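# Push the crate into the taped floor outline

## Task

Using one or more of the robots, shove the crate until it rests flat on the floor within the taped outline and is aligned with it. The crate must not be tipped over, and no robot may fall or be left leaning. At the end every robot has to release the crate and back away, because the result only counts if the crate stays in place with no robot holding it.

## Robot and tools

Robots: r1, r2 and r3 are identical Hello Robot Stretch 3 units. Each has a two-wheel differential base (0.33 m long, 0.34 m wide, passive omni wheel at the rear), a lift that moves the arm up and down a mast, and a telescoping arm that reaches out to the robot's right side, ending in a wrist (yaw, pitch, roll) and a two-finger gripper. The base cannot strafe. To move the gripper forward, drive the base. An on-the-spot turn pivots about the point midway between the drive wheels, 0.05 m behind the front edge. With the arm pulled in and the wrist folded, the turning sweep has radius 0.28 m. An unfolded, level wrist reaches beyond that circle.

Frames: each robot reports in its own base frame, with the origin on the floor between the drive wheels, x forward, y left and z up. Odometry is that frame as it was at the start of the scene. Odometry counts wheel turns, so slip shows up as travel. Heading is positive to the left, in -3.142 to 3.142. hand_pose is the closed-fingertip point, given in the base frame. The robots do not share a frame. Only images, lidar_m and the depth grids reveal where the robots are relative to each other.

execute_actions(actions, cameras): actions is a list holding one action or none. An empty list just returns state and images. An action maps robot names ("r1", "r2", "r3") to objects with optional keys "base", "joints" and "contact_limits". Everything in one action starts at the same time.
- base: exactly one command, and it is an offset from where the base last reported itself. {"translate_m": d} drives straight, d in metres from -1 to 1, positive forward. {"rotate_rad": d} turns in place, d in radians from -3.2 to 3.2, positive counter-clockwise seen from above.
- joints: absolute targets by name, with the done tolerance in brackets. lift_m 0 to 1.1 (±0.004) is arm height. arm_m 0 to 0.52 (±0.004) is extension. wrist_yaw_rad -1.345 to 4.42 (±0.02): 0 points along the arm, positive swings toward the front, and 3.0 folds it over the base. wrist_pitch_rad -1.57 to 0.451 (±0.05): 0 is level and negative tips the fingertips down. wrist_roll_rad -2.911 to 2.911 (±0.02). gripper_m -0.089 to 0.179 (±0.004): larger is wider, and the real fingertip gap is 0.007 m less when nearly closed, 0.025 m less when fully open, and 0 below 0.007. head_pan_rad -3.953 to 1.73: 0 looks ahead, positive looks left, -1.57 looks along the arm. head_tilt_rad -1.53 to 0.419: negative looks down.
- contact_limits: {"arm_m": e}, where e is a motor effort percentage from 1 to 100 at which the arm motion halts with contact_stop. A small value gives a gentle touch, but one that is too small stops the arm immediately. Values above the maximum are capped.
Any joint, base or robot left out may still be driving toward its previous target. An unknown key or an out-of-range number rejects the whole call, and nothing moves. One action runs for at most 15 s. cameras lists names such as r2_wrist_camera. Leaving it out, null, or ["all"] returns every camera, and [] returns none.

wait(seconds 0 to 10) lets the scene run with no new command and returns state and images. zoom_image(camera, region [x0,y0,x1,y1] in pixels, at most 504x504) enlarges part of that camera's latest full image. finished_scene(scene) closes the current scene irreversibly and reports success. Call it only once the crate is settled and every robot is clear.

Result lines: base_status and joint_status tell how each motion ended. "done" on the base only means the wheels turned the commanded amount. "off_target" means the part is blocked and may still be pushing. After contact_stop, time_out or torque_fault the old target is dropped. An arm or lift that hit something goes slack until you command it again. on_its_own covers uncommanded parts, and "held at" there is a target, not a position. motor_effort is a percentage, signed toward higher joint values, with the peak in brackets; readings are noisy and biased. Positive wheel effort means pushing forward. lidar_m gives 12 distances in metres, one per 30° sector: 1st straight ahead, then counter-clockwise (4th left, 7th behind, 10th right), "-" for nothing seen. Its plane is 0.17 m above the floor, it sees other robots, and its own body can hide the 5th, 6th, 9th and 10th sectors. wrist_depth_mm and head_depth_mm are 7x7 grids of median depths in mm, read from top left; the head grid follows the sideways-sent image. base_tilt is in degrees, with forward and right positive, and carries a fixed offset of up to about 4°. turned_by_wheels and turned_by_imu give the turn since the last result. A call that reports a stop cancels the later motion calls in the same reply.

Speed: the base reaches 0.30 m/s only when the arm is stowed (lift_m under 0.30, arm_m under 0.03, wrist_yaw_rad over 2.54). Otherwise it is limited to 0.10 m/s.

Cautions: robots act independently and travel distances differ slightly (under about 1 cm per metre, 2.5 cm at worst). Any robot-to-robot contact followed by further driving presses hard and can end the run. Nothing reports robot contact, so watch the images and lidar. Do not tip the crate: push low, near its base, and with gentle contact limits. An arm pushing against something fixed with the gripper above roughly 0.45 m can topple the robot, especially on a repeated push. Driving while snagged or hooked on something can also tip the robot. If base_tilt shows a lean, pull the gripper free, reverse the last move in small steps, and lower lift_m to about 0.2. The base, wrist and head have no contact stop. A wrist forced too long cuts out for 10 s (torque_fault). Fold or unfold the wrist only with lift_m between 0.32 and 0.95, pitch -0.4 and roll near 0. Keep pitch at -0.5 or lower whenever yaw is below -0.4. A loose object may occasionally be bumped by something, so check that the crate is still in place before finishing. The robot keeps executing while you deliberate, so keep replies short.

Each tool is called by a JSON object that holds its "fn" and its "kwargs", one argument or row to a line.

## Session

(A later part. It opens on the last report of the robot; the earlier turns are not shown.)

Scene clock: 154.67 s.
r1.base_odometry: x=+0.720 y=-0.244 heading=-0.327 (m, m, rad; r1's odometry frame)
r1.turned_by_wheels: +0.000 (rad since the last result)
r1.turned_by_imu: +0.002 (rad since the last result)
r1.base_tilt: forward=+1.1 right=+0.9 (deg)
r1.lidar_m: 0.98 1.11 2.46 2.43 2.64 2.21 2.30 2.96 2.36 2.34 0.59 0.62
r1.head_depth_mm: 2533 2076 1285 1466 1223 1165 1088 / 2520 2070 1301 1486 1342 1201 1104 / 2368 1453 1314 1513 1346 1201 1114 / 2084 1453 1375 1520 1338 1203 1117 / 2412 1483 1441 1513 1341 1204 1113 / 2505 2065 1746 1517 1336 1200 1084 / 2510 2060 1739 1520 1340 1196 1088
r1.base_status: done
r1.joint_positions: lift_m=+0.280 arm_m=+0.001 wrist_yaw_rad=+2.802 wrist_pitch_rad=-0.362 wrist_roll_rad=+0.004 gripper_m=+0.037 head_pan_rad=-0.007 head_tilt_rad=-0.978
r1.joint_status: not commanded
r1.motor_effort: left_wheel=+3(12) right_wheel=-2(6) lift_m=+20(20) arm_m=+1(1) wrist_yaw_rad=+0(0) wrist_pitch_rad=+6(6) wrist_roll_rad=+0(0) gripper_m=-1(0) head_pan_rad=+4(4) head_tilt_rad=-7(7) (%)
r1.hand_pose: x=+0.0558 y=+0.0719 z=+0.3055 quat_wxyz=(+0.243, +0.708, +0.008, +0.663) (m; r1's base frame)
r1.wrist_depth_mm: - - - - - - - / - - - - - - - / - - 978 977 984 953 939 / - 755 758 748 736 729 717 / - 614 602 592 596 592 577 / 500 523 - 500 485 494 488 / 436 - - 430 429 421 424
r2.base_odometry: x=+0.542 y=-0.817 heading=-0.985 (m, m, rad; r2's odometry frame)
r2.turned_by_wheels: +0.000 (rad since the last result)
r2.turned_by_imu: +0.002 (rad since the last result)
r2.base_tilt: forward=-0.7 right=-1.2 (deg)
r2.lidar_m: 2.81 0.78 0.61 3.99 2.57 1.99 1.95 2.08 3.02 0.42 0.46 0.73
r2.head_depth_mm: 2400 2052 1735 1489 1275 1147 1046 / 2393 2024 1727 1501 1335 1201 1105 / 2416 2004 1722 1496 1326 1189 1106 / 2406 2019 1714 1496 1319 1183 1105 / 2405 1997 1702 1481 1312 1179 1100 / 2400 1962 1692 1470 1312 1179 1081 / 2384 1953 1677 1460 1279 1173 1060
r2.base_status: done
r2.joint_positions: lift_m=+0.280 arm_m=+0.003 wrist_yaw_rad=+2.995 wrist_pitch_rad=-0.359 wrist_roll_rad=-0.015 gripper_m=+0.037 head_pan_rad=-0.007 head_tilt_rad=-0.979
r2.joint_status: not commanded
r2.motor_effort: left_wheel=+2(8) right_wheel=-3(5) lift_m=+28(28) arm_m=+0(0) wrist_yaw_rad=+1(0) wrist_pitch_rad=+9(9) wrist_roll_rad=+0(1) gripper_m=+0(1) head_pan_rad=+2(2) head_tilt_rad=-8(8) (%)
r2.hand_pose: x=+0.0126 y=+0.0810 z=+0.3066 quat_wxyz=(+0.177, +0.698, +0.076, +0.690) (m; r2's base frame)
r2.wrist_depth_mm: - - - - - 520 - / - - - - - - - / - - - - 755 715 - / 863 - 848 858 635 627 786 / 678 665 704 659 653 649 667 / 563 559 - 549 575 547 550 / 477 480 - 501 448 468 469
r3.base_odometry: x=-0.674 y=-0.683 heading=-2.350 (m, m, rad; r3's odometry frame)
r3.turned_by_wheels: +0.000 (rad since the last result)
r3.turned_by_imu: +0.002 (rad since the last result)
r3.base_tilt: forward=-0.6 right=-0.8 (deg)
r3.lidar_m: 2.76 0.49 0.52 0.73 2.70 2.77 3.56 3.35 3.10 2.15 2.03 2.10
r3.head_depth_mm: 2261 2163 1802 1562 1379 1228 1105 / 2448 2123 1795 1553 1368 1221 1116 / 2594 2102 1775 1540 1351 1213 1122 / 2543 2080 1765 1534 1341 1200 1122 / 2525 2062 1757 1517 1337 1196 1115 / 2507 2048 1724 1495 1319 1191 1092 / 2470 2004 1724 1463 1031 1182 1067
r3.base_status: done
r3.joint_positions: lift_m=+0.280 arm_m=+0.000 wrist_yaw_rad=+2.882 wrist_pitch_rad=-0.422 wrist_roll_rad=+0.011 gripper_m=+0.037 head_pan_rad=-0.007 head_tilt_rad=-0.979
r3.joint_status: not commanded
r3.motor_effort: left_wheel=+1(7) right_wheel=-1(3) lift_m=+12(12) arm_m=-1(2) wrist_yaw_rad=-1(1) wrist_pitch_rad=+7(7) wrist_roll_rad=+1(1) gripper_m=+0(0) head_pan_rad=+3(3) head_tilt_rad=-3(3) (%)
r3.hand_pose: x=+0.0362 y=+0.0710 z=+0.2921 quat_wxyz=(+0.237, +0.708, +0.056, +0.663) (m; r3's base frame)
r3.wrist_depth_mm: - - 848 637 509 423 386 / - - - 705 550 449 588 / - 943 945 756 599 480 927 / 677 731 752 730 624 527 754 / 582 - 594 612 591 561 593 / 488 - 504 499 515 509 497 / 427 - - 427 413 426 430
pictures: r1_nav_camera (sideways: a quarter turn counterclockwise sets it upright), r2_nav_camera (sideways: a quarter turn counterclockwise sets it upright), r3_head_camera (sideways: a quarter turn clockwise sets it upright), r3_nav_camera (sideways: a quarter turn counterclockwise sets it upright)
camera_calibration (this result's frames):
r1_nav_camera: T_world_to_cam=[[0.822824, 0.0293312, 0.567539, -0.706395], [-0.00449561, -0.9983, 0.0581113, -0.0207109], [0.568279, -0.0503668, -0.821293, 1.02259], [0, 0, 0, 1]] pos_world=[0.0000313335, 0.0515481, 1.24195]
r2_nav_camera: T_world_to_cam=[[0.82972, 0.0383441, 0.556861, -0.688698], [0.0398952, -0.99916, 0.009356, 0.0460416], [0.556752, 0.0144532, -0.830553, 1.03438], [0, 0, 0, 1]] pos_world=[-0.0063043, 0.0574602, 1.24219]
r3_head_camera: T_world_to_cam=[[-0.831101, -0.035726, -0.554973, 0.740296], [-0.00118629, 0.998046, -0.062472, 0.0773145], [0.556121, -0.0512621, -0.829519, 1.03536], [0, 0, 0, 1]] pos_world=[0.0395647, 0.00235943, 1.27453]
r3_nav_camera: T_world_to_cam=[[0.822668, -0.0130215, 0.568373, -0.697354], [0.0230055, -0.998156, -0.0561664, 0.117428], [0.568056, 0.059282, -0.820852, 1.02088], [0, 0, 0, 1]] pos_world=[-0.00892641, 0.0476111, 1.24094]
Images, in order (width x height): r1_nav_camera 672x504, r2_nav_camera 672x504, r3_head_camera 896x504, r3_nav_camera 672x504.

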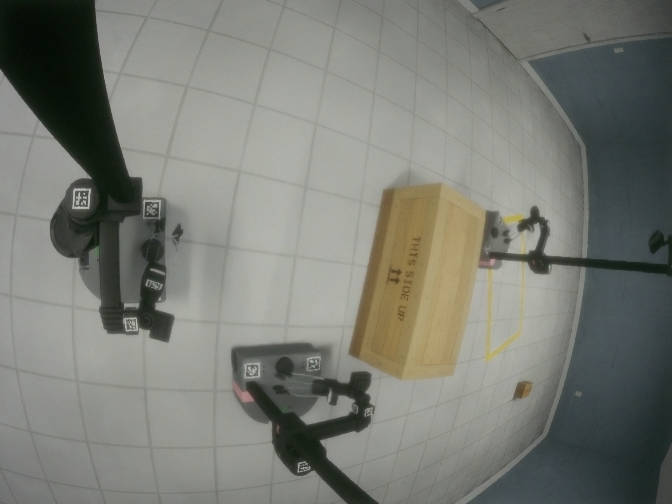

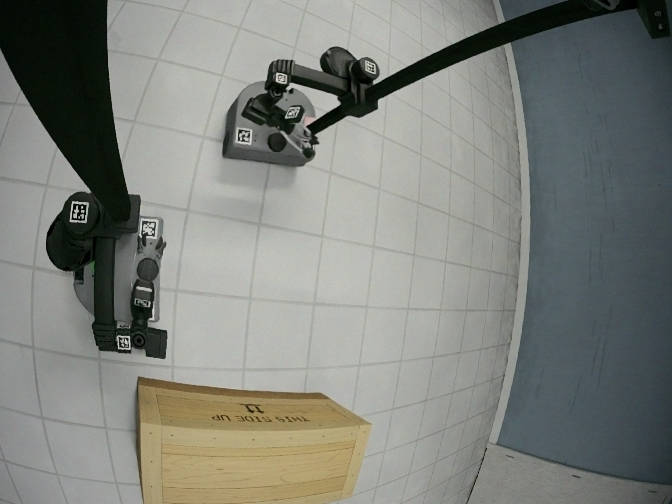

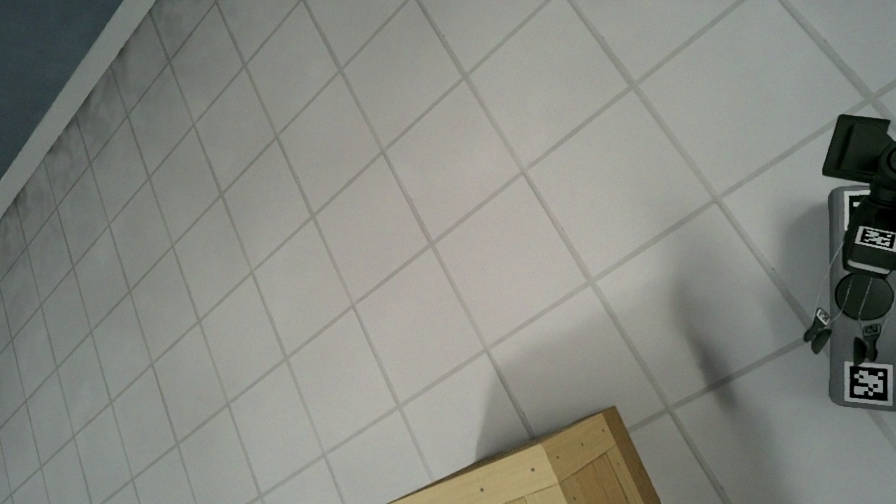

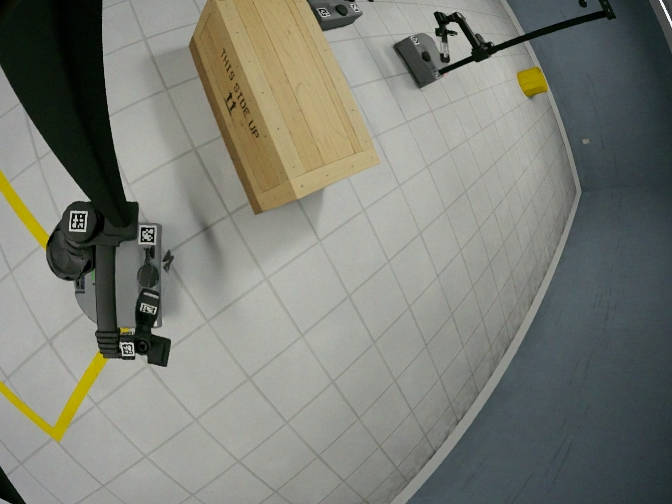

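{"fn": "execute_actions", "kwargs": {
  "actions": [
    {"r2":{"base":{"rotate_rad":-1.765}},"r3":{"base":{"translate_m":0.95}}}
  ],
  "cameras": ["r2_head_camera","r1_head_camera"]
}}

{"fn": "execute_actions", "kwargs": {
  "actions": [
    {"r3":{"base":{"rotate_rad":1.30}},"r2":{"joints":{"lift_m":0.66}}}
  ],
  "cameras": ["r3_head_camera","r3_nav_camera"]
}}

Scene clock: 172.93 s.
r1.base_odometry: x=+0.720 y=-0.244 heading=-0.327 (m, m, rad; r1's odometry frame)
r1.turned_by_wheels: +0.000 (rad since the last result)
r1.turned_by_imu: -0.001 (rad since the last result)
r1.base_tilt: forward=+1.2 right=+0.9 (deg)
r1.lidar_m: 0.98 1.11 2.46 2.43 2.63 2.20 2.30 2.97 2.37 2.34 0.63 0.51
r1.head_depth_mm: 2534 2065 1284 1456 793 1086 1085 / 2500 2068 1300 1491 1300 1166 1107 / 2513 1448 1316 1521 1343 1201 1113 / 2537 1450 1371 1511 1342 1204 1116 / 2503 1481 1439 1515 1345 1201 1115 / 2488 2061 1703 1513 1340 1207 1088 / 2489 1672 1597 1517 1337 1198 1083
r1.base_status: not commanded
r1.joint_positions: lift_m=+0.280 arm_m=+0.001 wrist_yaw_rad=+2.802 wrist_pitch_rad=-0.362 wrist_roll_rad=+0.004 gripper_m=+0.037 head_pan_rad=-0.007 head_tilt_rad=-0.978
r1.joint_status: not commanded
r1.motor_effort: left_wheel=+3(3) right_wheel=-2(2) lift_m=+20(20) arm_m=+1(1) wrist_yaw_rad=+1(1) wrist_pitch_rad=+6(6) wrist_roll_rad=+0(0) gripper_m=+0(0) head_pan_rad=+4(4) head_tilt_rad=-7(7) (%)
r1.hand_pose: x=+0.0558 y=+0.0719 z=+0.3055 quat_wxyz=(+0.243, +0.708, +0.008, +0.663) (m; r1's base frame)
r1.wrist_depth_mm: - - - - - - - / - - - - - - 989 / - - 994 988 982 958 972 / - 747 746 741 736 740 716 / - 600 611 594 602 592 582 / 504 525 - 500 485 497 496 / 440 - - 432 429 427 423
r2.base_odometry: x=+0.542 y=-0.816 heading=-2.750 (m, m, rad; r2's odometry frame)
r2.turned_by_wheels: -1.765 (rad since the last result)
r2.turned_by_imu: -1.753 (rad since the last result)
r2.base_tilt: forward=-0.7 right=-1.2 (deg)
r2.lidar_m: 0.42 0.43 0.58 2.80 2.84 0.61 2.80 3.12 2.10 1.95 1.98 2.52
r2.head_depth_mm: 2500 2059 1748 1512 1345 1203 1087 / 2450 2058 1730 1503 1335 1203 1099 / 2424 2033 1732 1504 1325 1188 1106 / 2432 2016 1711 1497 1328 1189 1100 / 2406 2004 1696 1037 1066 1179 1099 / 2379 1976 1678 1039 1058 1172 1080 / 2368 1984 1679 1033 1059 1167 1061
r2.base_status: done
r2.joint_positions: lift_m=+0.280 arm_m=+0.003 wrist_yaw_rad=+2.995 wrist_pitch_rad=-0.359 wrist_roll_rad=-0.015 gripper_m=+0.037 head_pan_rad=-0.007 head_tilt_rad=-0.979
r2.joint_status: not commanded
r2.motor_effort: left_wheel=+2(11) right_wheel=-3(8) lift_m=+28(28) arm_m=-1(1) wrist_yaw_rad=+0(1) wrist_pitch_rad=+9(8) wrist_roll_rad=+0(1) gripper_m=+0(1) head_pan_rad=+2(2) head_tilt_rad=-8(8) (%)
r2.hand_pose: x=+0.0126 y=+0.0810 z=+0.3066 quat_wxyz=(+0.177, +0.698, +0.076, +0.690) (m; r2's base frame)
r2.wrist_depth_mm: - - - - - 602 454 / - - - - 976 585 441 / - - - - 970 603 451 / 865 - 849 855 854 612 458 / 668 666 708 674 670 615 464 / 576 557 - 546 573 541 466 / 482 484 - 501 460 464 462
r3.base_odometry: x=-1.342 y=-1.359 heading=-2.350 (m, m, rad; r3's odometry frame)
r3.turned_by_wheels: +0.000 (rad since the last result)
r3.turned_by_imu: +0.002 (rad since the last result)
r3.base_tilt: forward=-0.6 right=-0.8 (deg)
r3.lidar_m: 2.06 3.28 1.37 1.27 0.46 0.48 4.33 4.15 2.32 1.62 1.53 1.57
r3.head_depth_mm: 1679 1880 1813 1572 1375 1229 1111 / 1891 2039 1793 1550 1366 1219 1115 / 2156 2107 1773 1546 1358 1210 1123 / 2405 2091 1753 1525 1342 1207 1118 / 2520 2062 1755 1513 1337 1198 1118 / 2483 2034 1724 1502 1329 1187 1089 / 2449 2011 1714 1493 1320 1182 1069
r3.base_status: done
r3.joint_positions: lift_m=+0.280 arm_m=+0.000 wrist_yaw_rad=+2.882 wrist_pitch_rad=-0.422 wrist_roll_rad=+0.011 gripper_m=+0.037 head_pan_rad=-0.007 head_tilt_rad=-0.979
r3.joint_status: not commanded
r3.motor_effort: left_wheel=+1(7) right_wheel=-1(2) lift_m=+12(12) arm_m=-1(1) wrist_yaw_rad=+0(0) wrist_pitch_rad=+7(7) wrist_roll_rad=+1(1) gripper_m=+0(0) head_pan_rad=+3(4) head_tilt_rad=-4(3) (%)
r3.hand_pose: x=+0.0362 y=+0.0710 z=+0.2921 quat_wxyz=(+0.237, +0.708, +0.056, +0.663) (m; r3's base frame)
r3.wrist_depth_mm: - - - - - - - / - - - - - - - / - 923 972 973 963 993 994 / 401 702 728 738 738 740 718 / 430 - 601 609 587 584 602 / 487 - 516 492 517 491 506 / 434 - - 426 415 424 427
pictures: r1_head_camera (sideways: a quarter turn clockwise sets it upright), r2_head_camera (sideways: a quarter turn clockwise sets it upright)
camera_calibration (this result's frames):
r1_head_camera: T_world_to_cam=[[-0.838232, -0.0319114, -0.54438, 0.731878], [-0.0382932, 0.999266, 0.00038679, 0.00228587], [0.543968, 0.0211703, -0.838839, 1.0479], [0, 0, 0, 1]] pos_world=[0.0435462, -0.00111327, 1.27744]
r2_head_camera: T_world_to_cam=[[-0.848792, -0.00242253, -0.528722, 0.7087], [0.0271839, 0.998467, -0.0482149, 0.0600145], [0.528028, -0.0552971, -0.847425, 1.0551], [0, 0, 0, 1]] pos_world=[0.0427864, 0.000138157, 1.27171]
Images, in order (width x height): r1_head_camera 896x504, r2_head_camera 896x504.

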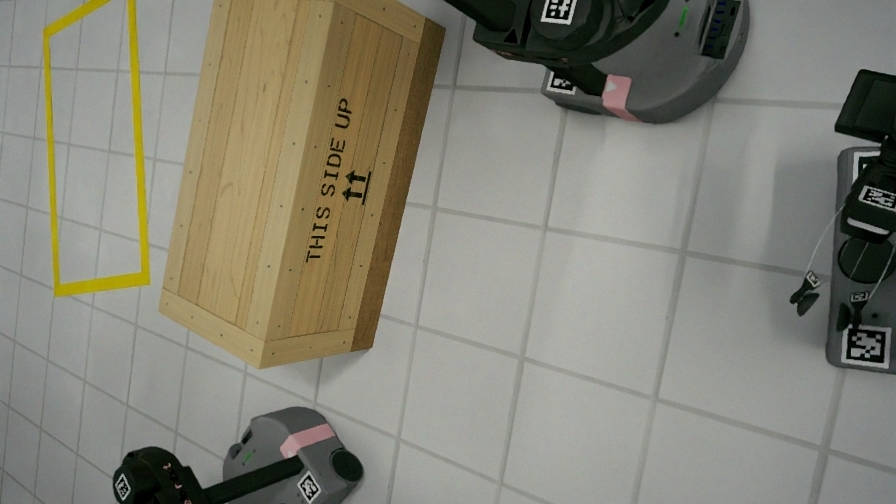

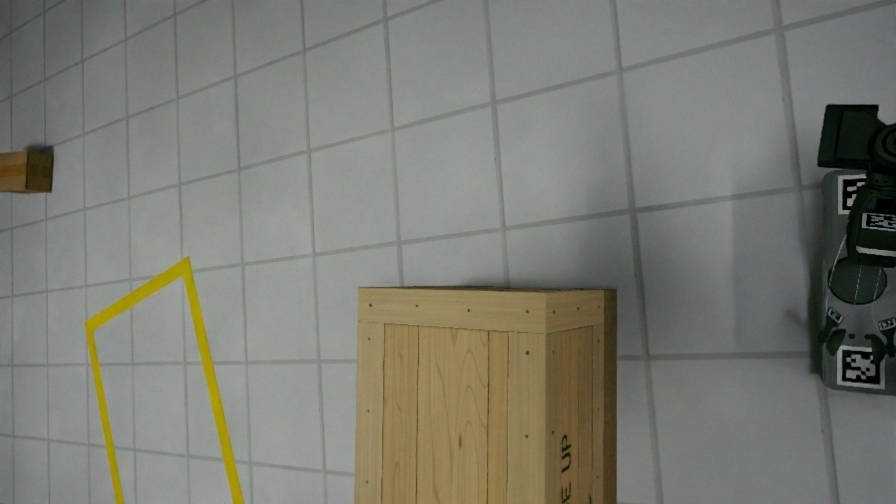

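Scene clock: 177.23 s.
r1.base_odometry: x=+0.720 y=-0.244 heading=-0.327 (m, m, rad; r1's odometry frame)
r1.turned_by_wheels: +0.000 (rad since the last result)
r1.turned_by_imu: -0.001 (rad since the last result)
r1.base_tilt: forward=+1.3 right=+0.9 (deg)
r1.lidar_m: 0.98 1.11 2.46 2.43 2.64 2.20 2.30 2.97 2.37 2.35 0.63 0.51
r1.head_depth_mm: 2549 2077 1287 1471 1136 1089 1085 / 2528 2068 1302 1496 1300 1166 1105 / 2495 1446 1313 1526 1345 1200 1110 / 2518 1445 1373 1509 1344 1199 1116 / 2507 1482 1444 1522 1337 1205 1117 / 2505 2054 1739 1517 1335 1199 1086 / 2485 2007 1672 1515 1341 1199 1082
r1.base_status: not commanded
r1.joint_positions: lift_m=+0.280 arm_m=+0.001 wrist_yaw_rad=+2.802 wrist_pitch_rad=-0.362 wrist_roll_rad=+0.004 gripper_m=+0.037 head_pan_rad=-0.007 head_tilt_rad=-0.978
r1.joint_status: not commanded
r1.motor_effort: left_wheel=+3(3) right_wheel=-3(2) lift_m=+21(21) arm_m=+1(1) wrist_yaw_rad=+0(2) wrist_pitch_rad=+6(6) wrist_roll_rad=+0(0) gripper_m=-1(0) head_pan_rad=+3(4) head_tilt_rad=-7(8) (%)
r1.hand_pose: x=+0.0558 y=+0.0719 z=+0.3055 quat_wxyz=(+0.243, +0.708, +0.008, +0.663) (m; r1's base frame)
r1.wrist_depth_mm: - - - - - - - / - - - - - - - / - - - 998 964 965 928 / - 763 758 752 734 714 725 / - 609 602 598 604 589 584 / 506 524 - 497 483 490 493 / 439 - - 431 423 430 428
r2.base_odometry: x=+0.542 y=-0.816 heading=-2.750 (m, m, rad; r2's odometry frame)
r2.turned_by_wheels: +0.000 (rad since the last result)
r2.turned_by_imu: -0.001 (rad since the last result)
r2.base_tilt: forward=-0.8 right=-1.0 (deg)
r2.lidar_m: 0.42 0.43 0.58 2.80 2.83 0.61 2.81 3.13 2.10 1.95 1.98 2.51
r2.head_depth_mm: 2478 2047 1742 1511 1338 1202 1119 / 2454 2042 1733 1502 1342 1194 1091 / 2408 2028 1723 1502 1314 1188 1101 / 2461 2001 1721 1498 1322 1184 1102 / 2397 1985 1698 1040 1064 1182 1099 / 2395 1970 1691 1035 1050 1178 1081 / 2377 1942 1682 1030 1053 1171 1064
r2.base_status: not commanded
r2.joint_positions: lift_m=+0.660 arm_m=+0.003 wrist_yaw_rad=+2.995 wrist_pitch_rad=-0.359 wrist_roll_rad=-0.015 gripper_m=+0.037 head_pan_rad=-0.007 head_tilt_rad=-0.979
r2.joint_status: all done
r2.motor_effort: left_wheel=+3(2) right_wheel=-3(3) lift_m=+56(58) arm_m=-1(0) wrist_yaw_rad=+1(0) wrist_pitch_rad=+9(9) wrist_roll_rad=-1(1) gripper_m=+0(0) head_pan_rad=+2(2) head_tilt_rad=-8(8) (%)
r2.hand_pose: x=+0.0126 y=+0.0810 z=+0.6857 quat_wxyz=(+0.177, +0.698, +0.076, +0.690) (m; r2's base frame)
r2.wrist_depth_mm: - - - - - - - / - - - - - - - / - - - - - - - / - - - - - 817 870 / - - - - 945 696 641 / - - - - 886 640 554 / 901 903 881 893 847 632 492
r3.base_odometry: x=-1.342 y=-1.359 heading=-1.050 (m, m, rad; r3's odometry frame)
r3.turned_by_wheels: +1.300 (rad since the last result)
r3.turned_by_imu: +1.280 (rad since the last result)
r3.base_tilt: forward=-0.6 right=-0.8 (deg)
r3.lidar_m: 1.37 0.45 0.45 0.53 4.18 3.53 1.84 1.55 1.53 1.71 2.74 3.28
r3.head_depth_mm: 2662 2152 1813 1566 1380 1231 1106 / 2625 2133 1797 1548 1366 1218 1117 / 2374 1949 1755 1543 1356 1211 1122 / 2537 1773 1718 1526 1345 1205 1115 / 2536 1995 1750 1512 1336 1197 1115 / 2486 2035 1694 1496 1331 1190 1087 / 2450 1724 1581 1485 1311 1163 1068
r3.base_status: done
r3.joint_positions: lift_m=+0.280 arm_m=+0.000 wrist_yaw_rad=+2.882 wrist_pitch_rad=-0.422 wrist_roll_rad=+0.011 gripper_m=+0.037 head_pan_rad=-0.007 head_tilt_rad=-0.979
r3.joint_status: not commanded
r3.motor_effort: left_wheel=-2(5) right_wheel=+2(8) lift_m=+12(12) arm_m=-2(2) wrist_yaw_rad=+0(0) wrist_pitch_rad=+7(7) wrist_roll_rad=+1(1) gripper_m=+0(1) head_pan_rad=+3(2) head_tilt_rad=-3(3) (%)
r3.hand_pose: x=+0.0362 y=+0.0710 z=+0.2921 quat_wxyz=(+0.237, +0.708, +0.056, +0.663) (m; r3's base frame)
r3.wrist_depth_mm: - - - 492 430 401 - / - - - 538 471 - - / - 926 973 591 503 935 936 / 679 722 730 693 553 733 736 / 593 - 591 600 577 592 591 / 483 - 501 497 518 488 500 / 432 - - 426 413 429 434
pictures: r3_head_camera (sideways: a quarter turn clockwise sets it upright), r3_nav_camera (sideways: a quarter turn counterclockwise sets it upright)
camera_calibration (this result's frames):
r3_head_camera: T_world_to_cam=[[-0.831179, -0.0358989, -0.554845, 0.74013], [-0.00140423, 0.998046, -0.0624707, 0.0773142], [0.556003, -0.0511452, -0.829605, 1.03548], [0, 0, 0, 1]] pos_world=[0.03956, 0.00236645, 1.27452]
r3_nav_camera: T_world_to_cam=[[0.822758, -0.0128504, 0.568246, -0.697189], [0.0232052, -0.998151, -0.056171, 0.117433], [0.567917, 0.0594014, -0.820939, 1.02099], [0, 0, 0, 1]] pos_world=[-0.00894574, 0.0476081, 1.24094]
Images, in order (width x height): r3_head_camera 896x504, r3_nav_camera 672x504.

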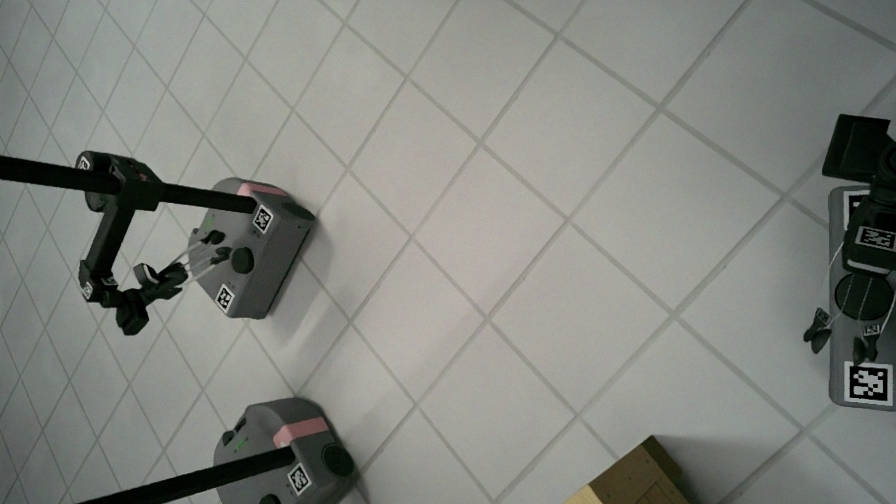

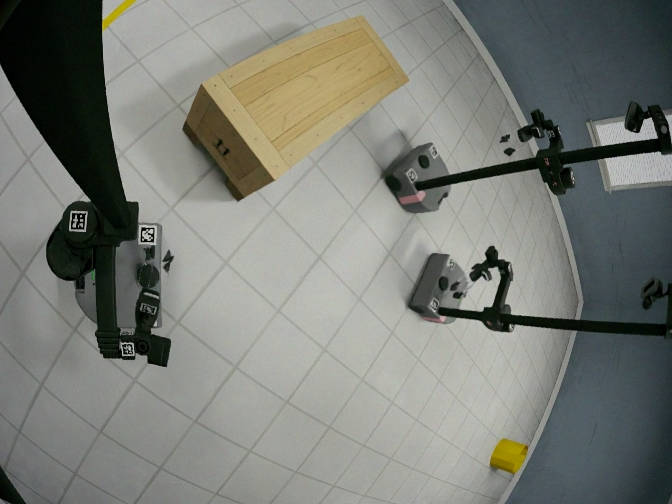

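{"fn": "execute_actions", "kwargs": {
  "actions": [
    {"r3":{"base":{"rotate_rad":0.06}},"r2":{"base":{"translate_m":0.32}},"r1":{"joints":{"lift_m":0.46}}}
  ],
  "cameras": []
}}

{"fn": "execute_actions", "kwargs": {
  "actions": [
    {"r3":{"base":{"translate_m":0.745}}}
  ],
  "cameras": []
}}

{"fn": "execute_actions", "kwargs": {
  "actions": [
    {"r3":{"base":{"rotate_rad":2.30}}}
  ],
  "cameras": ["r3_head_camera","r3_nav_camera","r2_head_camera","r1_head_camera"]
}}

Scene clock: 209.97 s.
r1.base_odometry: x=+0.720 y=-0.244 heading=-0.327 (m, m, rad; r1's odometry frame)
r1.turned_by_wheels: +0.000 (rad since the last result)
r1.turned_by_imu: -0.001 (rad since the last result)
r1.base_tilt: forward=+1.2 right=+0.9 (deg)
r1.lidar_m: 0.98 1.11 2.46 2.42 2.64 2.20 2.30 2.96 2.37 2.34 2.53 0.82
r1.head_depth_mm: 2523 2061 1251 1308 1284 1206 1105 / 2525 2071 1298 1468 1345 1202 1102 / 2522 1441 1316 1522 1346 1205 1106 / 2527 1441 1374 1514 1340 1202 1119 / 2523 1485 1446 1513 1345 1201 1115 / 2528 2054 1750 1516 1338 1197 1085 / 2502 2059 1679 1517 1337 1196 1083
r1.base_status: not commanded
r1.joint_positions: lift_m=+0.460 arm_m=+0.001 wrist_yaw_rad=+2.802 wrist_pitch_rad=-0.362 wrist_roll_rad=+0.004 gripper_m=+0.037 head_pan_rad=-0.007 head_tilt_rad=-0.978
r1.joint_status: all done
r1.motor_effort: left_wheel=+3(3) right_wheel=-2(2) lift_m=+24(26) arm_m=+1(1) wrist_yaw_rad=+0(0) wrist_pitch_rad=+7(6) wrist_roll_rad=+0(0) gripper_m=-1(0) head_pan_rad=+4(4) head_tilt_rad=-7(7) (%)
r1.hand_pose: x=+0.0558 y=+0.0719 z=+0.4853 quat_wxyz=(+0.244, +0.708, +0.008, +0.663) (m; r1's base frame)
r1.wrist_depth_mm: - - - - - - - / - - - - - - - / - - - - - - - / - - - - - - - / - 870 865 853 842 846 829 / 720 753 721 713 690 723 709 / 623 - 617 612 613 617 607
r2.base_odometry: x=+0.246 y=-0.939 heading=-2.750 (m, m, rad; r2's odometry frame)
r2.turned_by_wheels: +0.000 (rad since the last result)
r2.turned_by_imu: -0.001 (rad since the last result)
r2.base_tilt: forward=-0.7 right=-1.2 (deg)
r2.lidar_m: 0.16 - 0.15 0.36 2.88 0.91 3.12 3.07 2.06 1.92 1.95 2.47
r2.head_depth_mm: 2511 2042 1742 1510 1334 1195 1118 / 2470 2045 1741 1506 1335 1196 1091 / 2358 2036 1719 1505 1327 1188 1104 / 2456 1993 1698 1493 1319 1187 1100 / 2413 1999 1699 1486 937 840 1080 / 2415 1980 1695 1478 917 828 1049 / 2362 1965 1692 1473 917 821 1049
r2.base_status: done
r2.joint_positions: lift_m=+0.660 arm_m=+0.003 wrist_yaw_rad=+2.995 wrist_pitch_rad=-0.359 wrist_roll_rad=-0.015 gripper_m=+0.037 head_pan_rad=-0.007 head_tilt_rad=-0.979
r2.joint_status: not commanded
r2.motor_effort: left_wheel=+2(8) right_wheel=-4(3) lift_m=+56(56) arm_m=-1(1) wrist_yaw_rad=+0(1) wrist_pitch_rad=+9(9) wrist_roll_rad=+0(0) gripper_m=-1(0) head_pan_rad=+2(3) head_tilt_rad=-8(8) (%)
r2.hand_pose: x=+0.0126 y=+0.0810 z=+0.6857 quat_wxyz=(+0.177, +0.698, +0.076, +0.690) (m; r2's base frame)
r2.wrist_depth_mm: - - - - - - - / - - - - - - - / - - - - - - - / - - - 888 843 - - / - - - 757 664 664 - / - - - 828 556 545 - / 909 904 881 851 451 473 470
r3.base_odometry: x=-1.342 y=-1.359 heading=-0.990 (m, m, rad; r3's odometry frame)
r3.turned_by_wheels: +0.060 (rad since the last result)
r3.turned_by_imu: +0.058 (rad since the last result)
r3.base_tilt: forward=-0.7 right=-0.8 (deg)
r3.lidar_m: 1.38 0.45 0.46 0.55 4.16 3.16 1.77 1.54 1.53 1.77 2.98 3.28
r3.head_depth_mm: 2656 2154 1809 1569 1372 1227 1109 / 1361 2135 1801 1550 1363 1219 1112 / 2368 1760 1713 1544 1356 1214 1124 / 1370 2062 1732 1515 1345 1202 1119 / 2493 2046 1746 1513 1342 1198 1119 / 2486 2044 1730 1498 1323 1188 1095 / 2458 2021 1667 1485 1139 1160 1069
r3.base_status: done
r3.joint_positions: lift_m=+0.280 arm_m=+0.000 wrist_yaw_rad=+2.882 wrist_pitch_rad=-0.422 wrist_roll_rad=+0.011 gripper_m=+0.037 head_pan_rad=-0.007 head_tilt_rad=-0.979
r3.joint_status: not commanded
r3.motor_effort: left_wheel=-2(7) right_wheel=+2(6) lift_m=+12(12) arm_m=-2(2) wrist_yaw_rad=+0(1) wrist_pitch_rad=+7(7) wrist_roll_rad=+1(1) gripper_m=-1(0) head_pan_rad=+3(3) head_tilt_rad=-3(3) (%)
r3.hand_pose: x=+0.0362 y=+0.0710 z=+0.2921 quat_wxyz=(+0.237, +0.708, +0.056, +0.663) (m; r3's base frame)
r3.wrist_depth_mm: - - - 514 441 390 - / - - - 563 468 418 892 / - 945 952 612 507 491 931 / 684 750 721 710 553 705 732 / 563 - 596 594 578 596 590 / 486 - 503 491 508 501 509 / 432 - - 423 418 425 426
pictures: none
No camera images: the call's "cameras" was empty. Leave "cameras" out to get every camera's image.

Scene clock: 214.27 s.
r1.base_odometry: x=+0.720 y=-0.244 heading=-0.327 (m, m, rad; r1's odometry frame)
r1.turned_by_wheels: +0.000 (rad since the last result)
r1.turned_by_imu: -0.001 (rad since the last result)
r1.base_tilt: forward=+1.1 right=+0.8 (deg)
r1.lidar_m: 0.98 0.64 2.45 2.43 2.64 2.19 2.30 2.97 2.37 2.35 2.54 0.82
r1.head_depth_mm: 2523 2077 1262 1303 1281 1202 1104 / 2509 2066 1299 1473 1342 1206 1102 / 2524 1446 1317 1518 1347 1206 1109 / 2507 1441 1377 1516 1345 1197 1117 / 2514 1481 1379 1318 1335 1198 1117 / 2352 1907 1016 1301 1299 1200 1086 / 2426 2064 1677 1058 1314 1200 1088
r1.base_status: not commanded
r1.joint_positions: lift_m=+0.460 arm_m=+0.001 wrist_yaw_rad=+2.802 wrist_pitch_rad=-0.362 wrist_roll_rad=+0.004 gripper_m=+0.037 head_pan_rad=-0.007 head_tilt_rad=-0.978
r1.joint_status: not commanded
r1.motor_effort: left_wheel=+3(3) right_wheel=-2(3) lift_m=+24(25) arm_m=+1(1) wrist_yaw_rad=-1(0) wrist_pitch_rad=+6(6) wrist_roll_rad=+0(0) gripper_m=+0(0) head_pan_rad=+4(4) head_tilt_rad=-7(7) (%)
r1.hand_pose: x=+0.0558 y=+0.0719 z=+0.4853 quat_wxyz=(+0.244, +0.708, +0.008, +0.663) (m; r1's base frame)
r1.wrist_depth_mm: - - - - - - 567 / - - - - - 605 - / - - - - - - - / - - - - - 758 626 / - 872 849 852 818 695 635 / 718 741 712 719 679 704 664 / 626 - 621 612 618 600 605
r2.base_odometry: x=+0.246 y=-0.939 heading=-2.750 (m, m, rad; r2's odometry frame)
r2.turned_by_wheels: +0.000 (rad since the last result)
r2.turned_by_imu: -0.001 (rad since the last result)
r2.base_tilt: forward=-0.7 right=-1.3 (deg)
r2.lidar_m: 0.16 - 0.15 0.36 0.72 0.90 3.11 3.08 2.06 1.92 1.94 2.47
r2.head_depth_mm: 2467 2070 1745 1523 1341 1207 1116 / 2445 2049 1723 1504 1336 1187 1087 / 2312 2017 1721 1492 1325 1189 1102 / 2443 2016 1710 1496 1313 1183 1101 / 2393 2019 1702 1485 938 843 1089 / 2405 1994 1693 1469 919 829 1048 / 2389 1963 1684 1470 912 823 1043
r2.base_status: not commanded
r2.joint_positions: lift_m=+0.660 arm_m=+0.003 wrist_yaw_rad=+2.995 wrist_pitch_rad=-0.359 wrist_roll_rad=-0.015 gripper_m=+0.037 head_pan_rad=-0.007 head_tilt_rad=-0.979
r2.joint_status: not commanded
r2.motor_effort: left_wheel=+2(2) right_wheel=-3(3) lift_m=+55(56) arm_m=-1(1) wrist_yaw_rad=+0(0) wrist_pitch_rad=+9(9) wrist_roll_rad=-1(1) gripper_m=+0(0) head_pan_rad=+3(2) head_tilt_rad=-8(8) (%)
r2.hand_pose: x=+0.0126 y=+0.0810 z=+0.6857 quat_wxyz=(+0.177, +0.698, +0.076, +0.690) (m; r2's base frame)
r2.wrist_depth_mm: - - - - - - - / - - - - - - - / - - - - - - - / - - - 895 844 - - / - - - 735 659 677 - / - - - 801 572 552 - / 908 898 884 852 457 459 479
r3.base_odometry: x=-0.933 y=-1.982 heading=-0.990 (m, m, rad; r3's odometry frame)
r3.turned_by_wheels: +0.000 (rad since the last result)
r3.turned_by_imu: +0.001 (rad since the last result)
r3.base_tilt: forward=-0.6 right=-0.8 (deg)
r3.lidar_m: 0.64 2.70 0.66 0.49 0.45 0.45 2.39 2.05 2.05 2.36 2.72 0.67
r3.head_depth_mm: 2667 831 1690 1560 1376 1224 1110 / 2614 2142 882 1463 1361 1222 1115 / 2594 2110 1738 1320 1312 1211 1123 / 2552 2087 976 1337 1342 1207 1116 / 2503 2062 1710 1515 1335 1193 1114 / 2490 2043 1730 1495 1324 1183 1092 / 2460 2020 1711 1490 1322 1180 1069
r3.base_status: done
r3.joint_positions: lift_m=+0.280 arm_m=+0.000 wrist_yaw_rad=+2.882 wrist_pitch_rad=-0.422 wrist_roll_rad=+0.011 gripper_m=+0.037 head_pan_rad=-0.007 head_tilt_rad=-0.979
r3.joint_status: not commanded
r3.motor_effort: left_wheel=-1(6) right_wheel=+3(7) lift_m=+12(12) arm_m=-1(2) wrist_yaw_rad=-1(0) wrist_pitch_rad=+7(7) wrist_roll_rad=+1(1) gripper_m=-1(0) head_pan_rad=+2(2) head_tilt_rad=-3(3) (%)
r3.hand_pose: x=+0.0362 y=+0.0710 z=+0.2921 quat_wxyz=(+0.237, +0.708, +0.056, +0.663) (m; r3's base frame)
r3.wrist_depth_mm: - 450 575 718 - - - / - 484 614 765 877 - - / - 520 662 762 688 988 975 / 393 563 677 736 717 747 739 / 420 - 593 607 589 595 594 / 453 - 513 498 505 497 504 / 422 - - 422 412 430 430
pictures: none
No camera images: the call's "cameras" was empty. Leave "cameras" out to get every camera's image.

Scene clock: 216.87 s.
r1.base_odometry: x=+0.720 y=-0.244 heading=-0.327 (m, m, rad; r1's odometry frame)
r1.turned_by_wheels: +0.000 (rad since the last result)
r1.turned_by_imu: +0.000 (rad since the last result)
r1.base_tilt: forward=+1.3 right=+0.9 (deg)
r1.lidar_m: 0.98 0.65 2.46 2.42 2.64 2.21 2.30 2.98 2.36 2.35 2.54 0.82
r1.head_depth_mm: 2521 2076 1259 1307 1281 1204 1102 / 2531 2065 1297 1480 1346 1202 1107 / 2520 1450 1322 1520 1347 1202 1114 / 2527 1451 1369 1523 1341 1200 1120 / 2521 1478 1446 1261 1236 1200 1116 / 2503 2048 1748 1235 1171 1197 1086 / 2510 2072 1747 938 1188 1201 1085
r1.base_status: not commanded
r1.joint_positions: lift_m=+0.460 arm_m=+0.001 wrist_yaw_rad=+2.802 wrist_pitch_rad=-0.362 wrist_roll_rad=+0.004 gripper_m=+0.037 head_pan_rad=-0.007 head_tilt_rad=-0.978
r1.joint_status: not commanded
r1.motor_effort: left_wheel=+3(3) right_wheel=-2(2) lift_m=+25(24) arm_m=+1(1) wrist_yaw_rad=+0(0) wrist_pitch_rad=+6(7) wrist_roll_rad=+0(0) gripper_m=+0(0) head_pan_rad=+4(4) head_tilt_rad=-7(6) (%)
r1.hand_pose: x=+0.0558 y=+0.0719 z=+0.4853 quat_wxyz=(+0.244, +0.708, +0.008, +0.663) (m; r1's base frame)
r1.wrist_depth_mm: - - - - - 521 - / - - - - - 663 378 / - - - - - - 486 / - - - - - 769 998 / - 884 859 873 677 618 837 / 727 756 716 715 675 552 606 / 634 - 623 614 618 604 607
r2.base_odometry: x=+0.246 y=-0.939 heading=-2.750 (m, m, rad; r2's odometry frame)
r2.turned_by_wheels: +0.000 (rad since the last result)
r2.turned_by_imu: -0.001 (rad since the last result)
r2.base_tilt: forward=-0.6 right=-1.1 (deg)
r2.lidar_m: 0.16 - 0.15 0.36 2.88 0.90 3.11 3.08 2.07 1.91 1.95 2.47
r2.head_depth_mm: 2479 2043 1754 1509 1339 1205 1117 / 2462 2043 1727 1499 1337 1199 1092 / 2310 2017 1716 1503 1332 1193 1105 / 2447 2024 1712 1491 1319 1184 1111 / 2435 1994 1699 1484 936 841 1089 / 2399 1987 1687 1474 919 825 1050 / 2369 1965 1676 1461 916 821 1045
r2.base_status: not commanded
r2.joint_positions: lift_m=+0.660 arm_m=+0.003 wrist_yaw_rad=+2.995 wrist_pitch_rad=-0.359 wrist_roll_rad=-0.015 gripper_m=+0.037 head_pan_rad=-0.007 head_tilt_rad=-0.979
r2.joint_status: not commanded
r2.motor_effort: left_wheel=+2(2) right_wheel=-4(3) lift_m=+56(56) arm_m=-1(1) wrist_yaw_rad=+0(0) wrist_pitch_rad=+9(9) wrist_roll_rad=+0(1) gripper_m=+0(0) head_pan_rad=+2(3) head_tilt_rad=-7(8) (%)
r2.hand_pose: x=+0.0126 y=+0.0810 z=+0.6857 quat_wxyz=(+0.177, +0.698, +0.076, +0.690) (m; r2's base frame)
r2.wrist_depth_mm: - - - - - - - / - - - - - - - / 786 - - - - - - / 643 - - 898 867 - - / - 835 - 756 669 671 - / 917 856 - 808 562 551 - / 856 820 871 841 455 468 464
r3.base_odometry: x=-0.933 y=-1.982 heading=+1.310 (m, m, rad; r3's odometry frame)
r3.turned_by_wheels: +2.300 (rad since the last result)
r3.turned_by_imu: +2.266 (rad since the last result)
r3.base_tilt: forward=-0.6 right=-0.9 (deg)
r3.lidar_m: 0.45 3.19 2.19 2.05 2.09 2.71 2.72 0.64 2.87 2.70 0.62 0.46
r3.head_depth_mm: 2685 2157 1813 1098 1124 1227 1107 / 2632 2120 1781 1085 1126 1221 1112 / 2616 2113 1779 1080 1135 1205 1126 / 2541 2075 1762 1068 1133 1203 1120 / 2529 2060 1750 1081 1222 1196 1116 / 2477 2044 1718 1499 1333 1196 1091 / 2441 2011 1704 1490 1316 1179 1070
r3.base_status: done
r3.joint_positions: lift_m=+0.280 arm_m=+0.000 wrist_yaw_rad=+2.882 wrist_pitch_rad=-0.422 wrist_roll_rad=+0.011 gripper_m=+0.037 head_pan_rad=-0.007 head_tilt_rad=-0.979
r3.joint_status: not commanded
r3.motor_effort: left_wheel=-2(6) right_wheel=+2(8) lift_m=+12(13) arm_m=-2(2) wrist_yaw_rad=+0(1) wrist_pitch_rad=+7(7) wrist_roll_rad=+1(1) gripper_m=+0(0) head_pan_rad=+3(2) head_tilt_rad=-3(3) (%)
r3.hand_pose: x=+0.0362 y=+0.0709 z=+0.2921 quat_wxyz=(+0.237, +0.708, +0.056, +0.663) (m; r3's base frame)
r3.wrist_depth_mm: - - - - - - - / - - - - - - - / - 952 944 972 957 955 - / 694 723 724 732 758 733 758 / 589 - 596 607 594 591 597 / 495 - 503 483 512 499 471 / 431 - - 425 416 428 419
pictures: r1_head_camera (sideways: a quarter turn clockwise sets it upright), r2_head_camera (sideways: a quarter turn clockwise sets it upright), r3_head_camera (sideways: a quarter turn clockwise sets it upright), r3_nav_camera (sideways: a quarter turn counterclockwise sets it upright)
camera_calibration (this result's frames):
r1_head_camera: T_world_to_cam=[[-0.838232, -0.0319114, -0.54438, 0.731878], [-0.0382932, 0.999266, 0.000386784, 0.00228588], [0.543968, 0.0211703, -0.838839, 1.0479], [0, 0, 0, 1]] pos_world=[0.0435462, -0.00111326, 1.27744]
r2_head_camera: T_world_to_cam=[[-0.848792, -0.00242247, -0.528722, 0.7087], [0.0271839, 0.998467, -0.0482149, 0.0600145], [0.528028, -0.0552971, -0.847425, 1.0551], [0, 0, 0, 1]] pos_world=[0.0427864, 0.000138154, 1.27171]
r3_head_camera: T_world_to_cam=[[-0.83121, -0.03605, -0.554789, 0.740056], [-0.00159026, 0.998046, -0.0624702, 0.0773146], [0.555956, -0.0510436, -0.829643, 1.03553], [0, 0, 0, 1]] pos_world=[0.0395577, 0.00237255, 1.27452]
r3_nav_camera: T_world_to_cam=[[0.822799, -0.0127008, 0.56819, -0.697117], [0.0233832, -0.998147, -0.056173, 0.117434], [0.567851, 0.0595052, -0.820978, 1.02104], [0, 0, 0, 1]] pos_world=[-0.00895855, 0.0476053, 1.24094]
Images, in order (width x height): r1_head_camera 896x504, r2_head_camera 896x504, r3_head_camera 896x504, r3_nav_camera 672x504.

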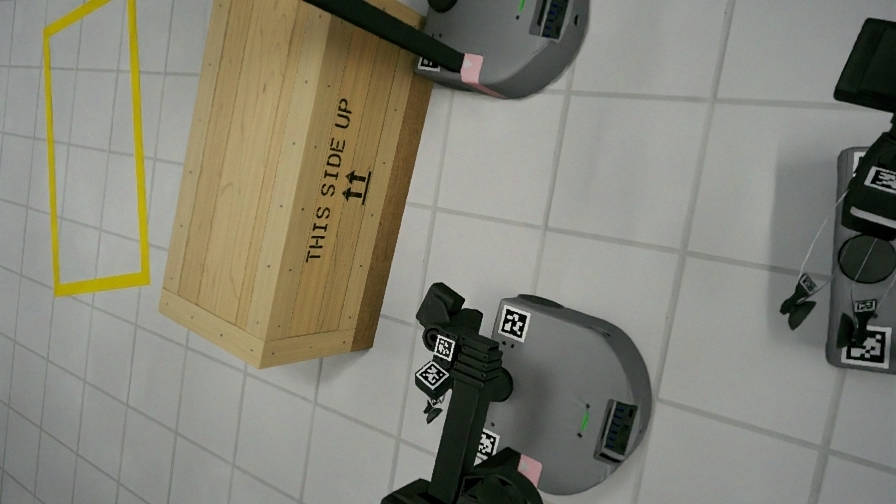

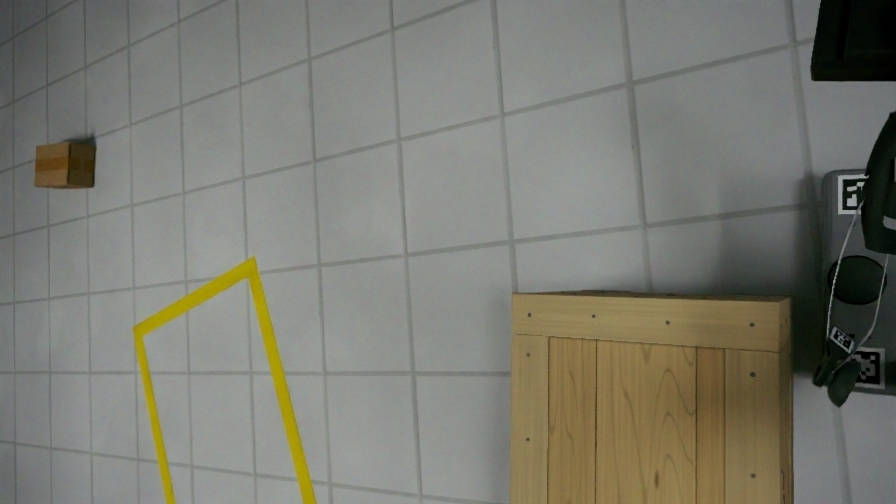

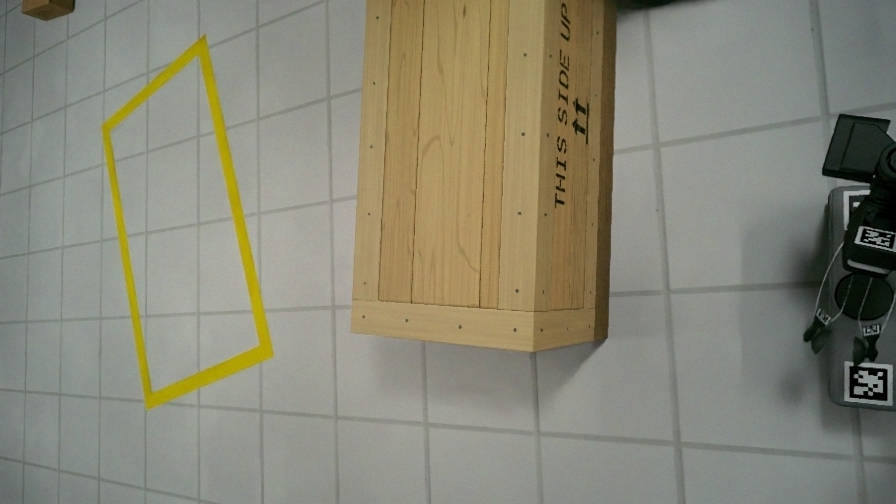

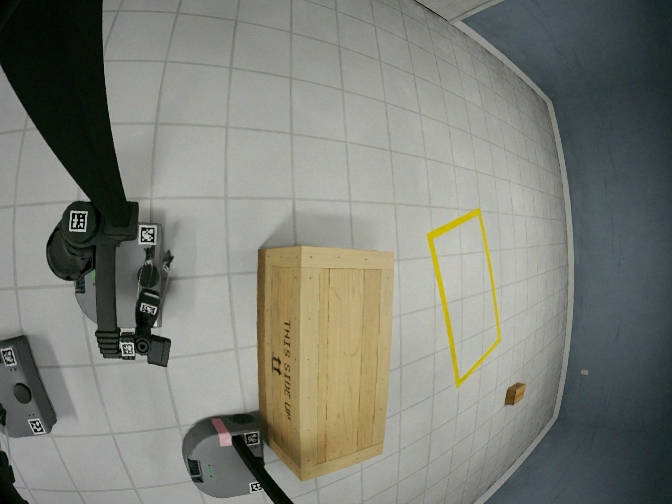

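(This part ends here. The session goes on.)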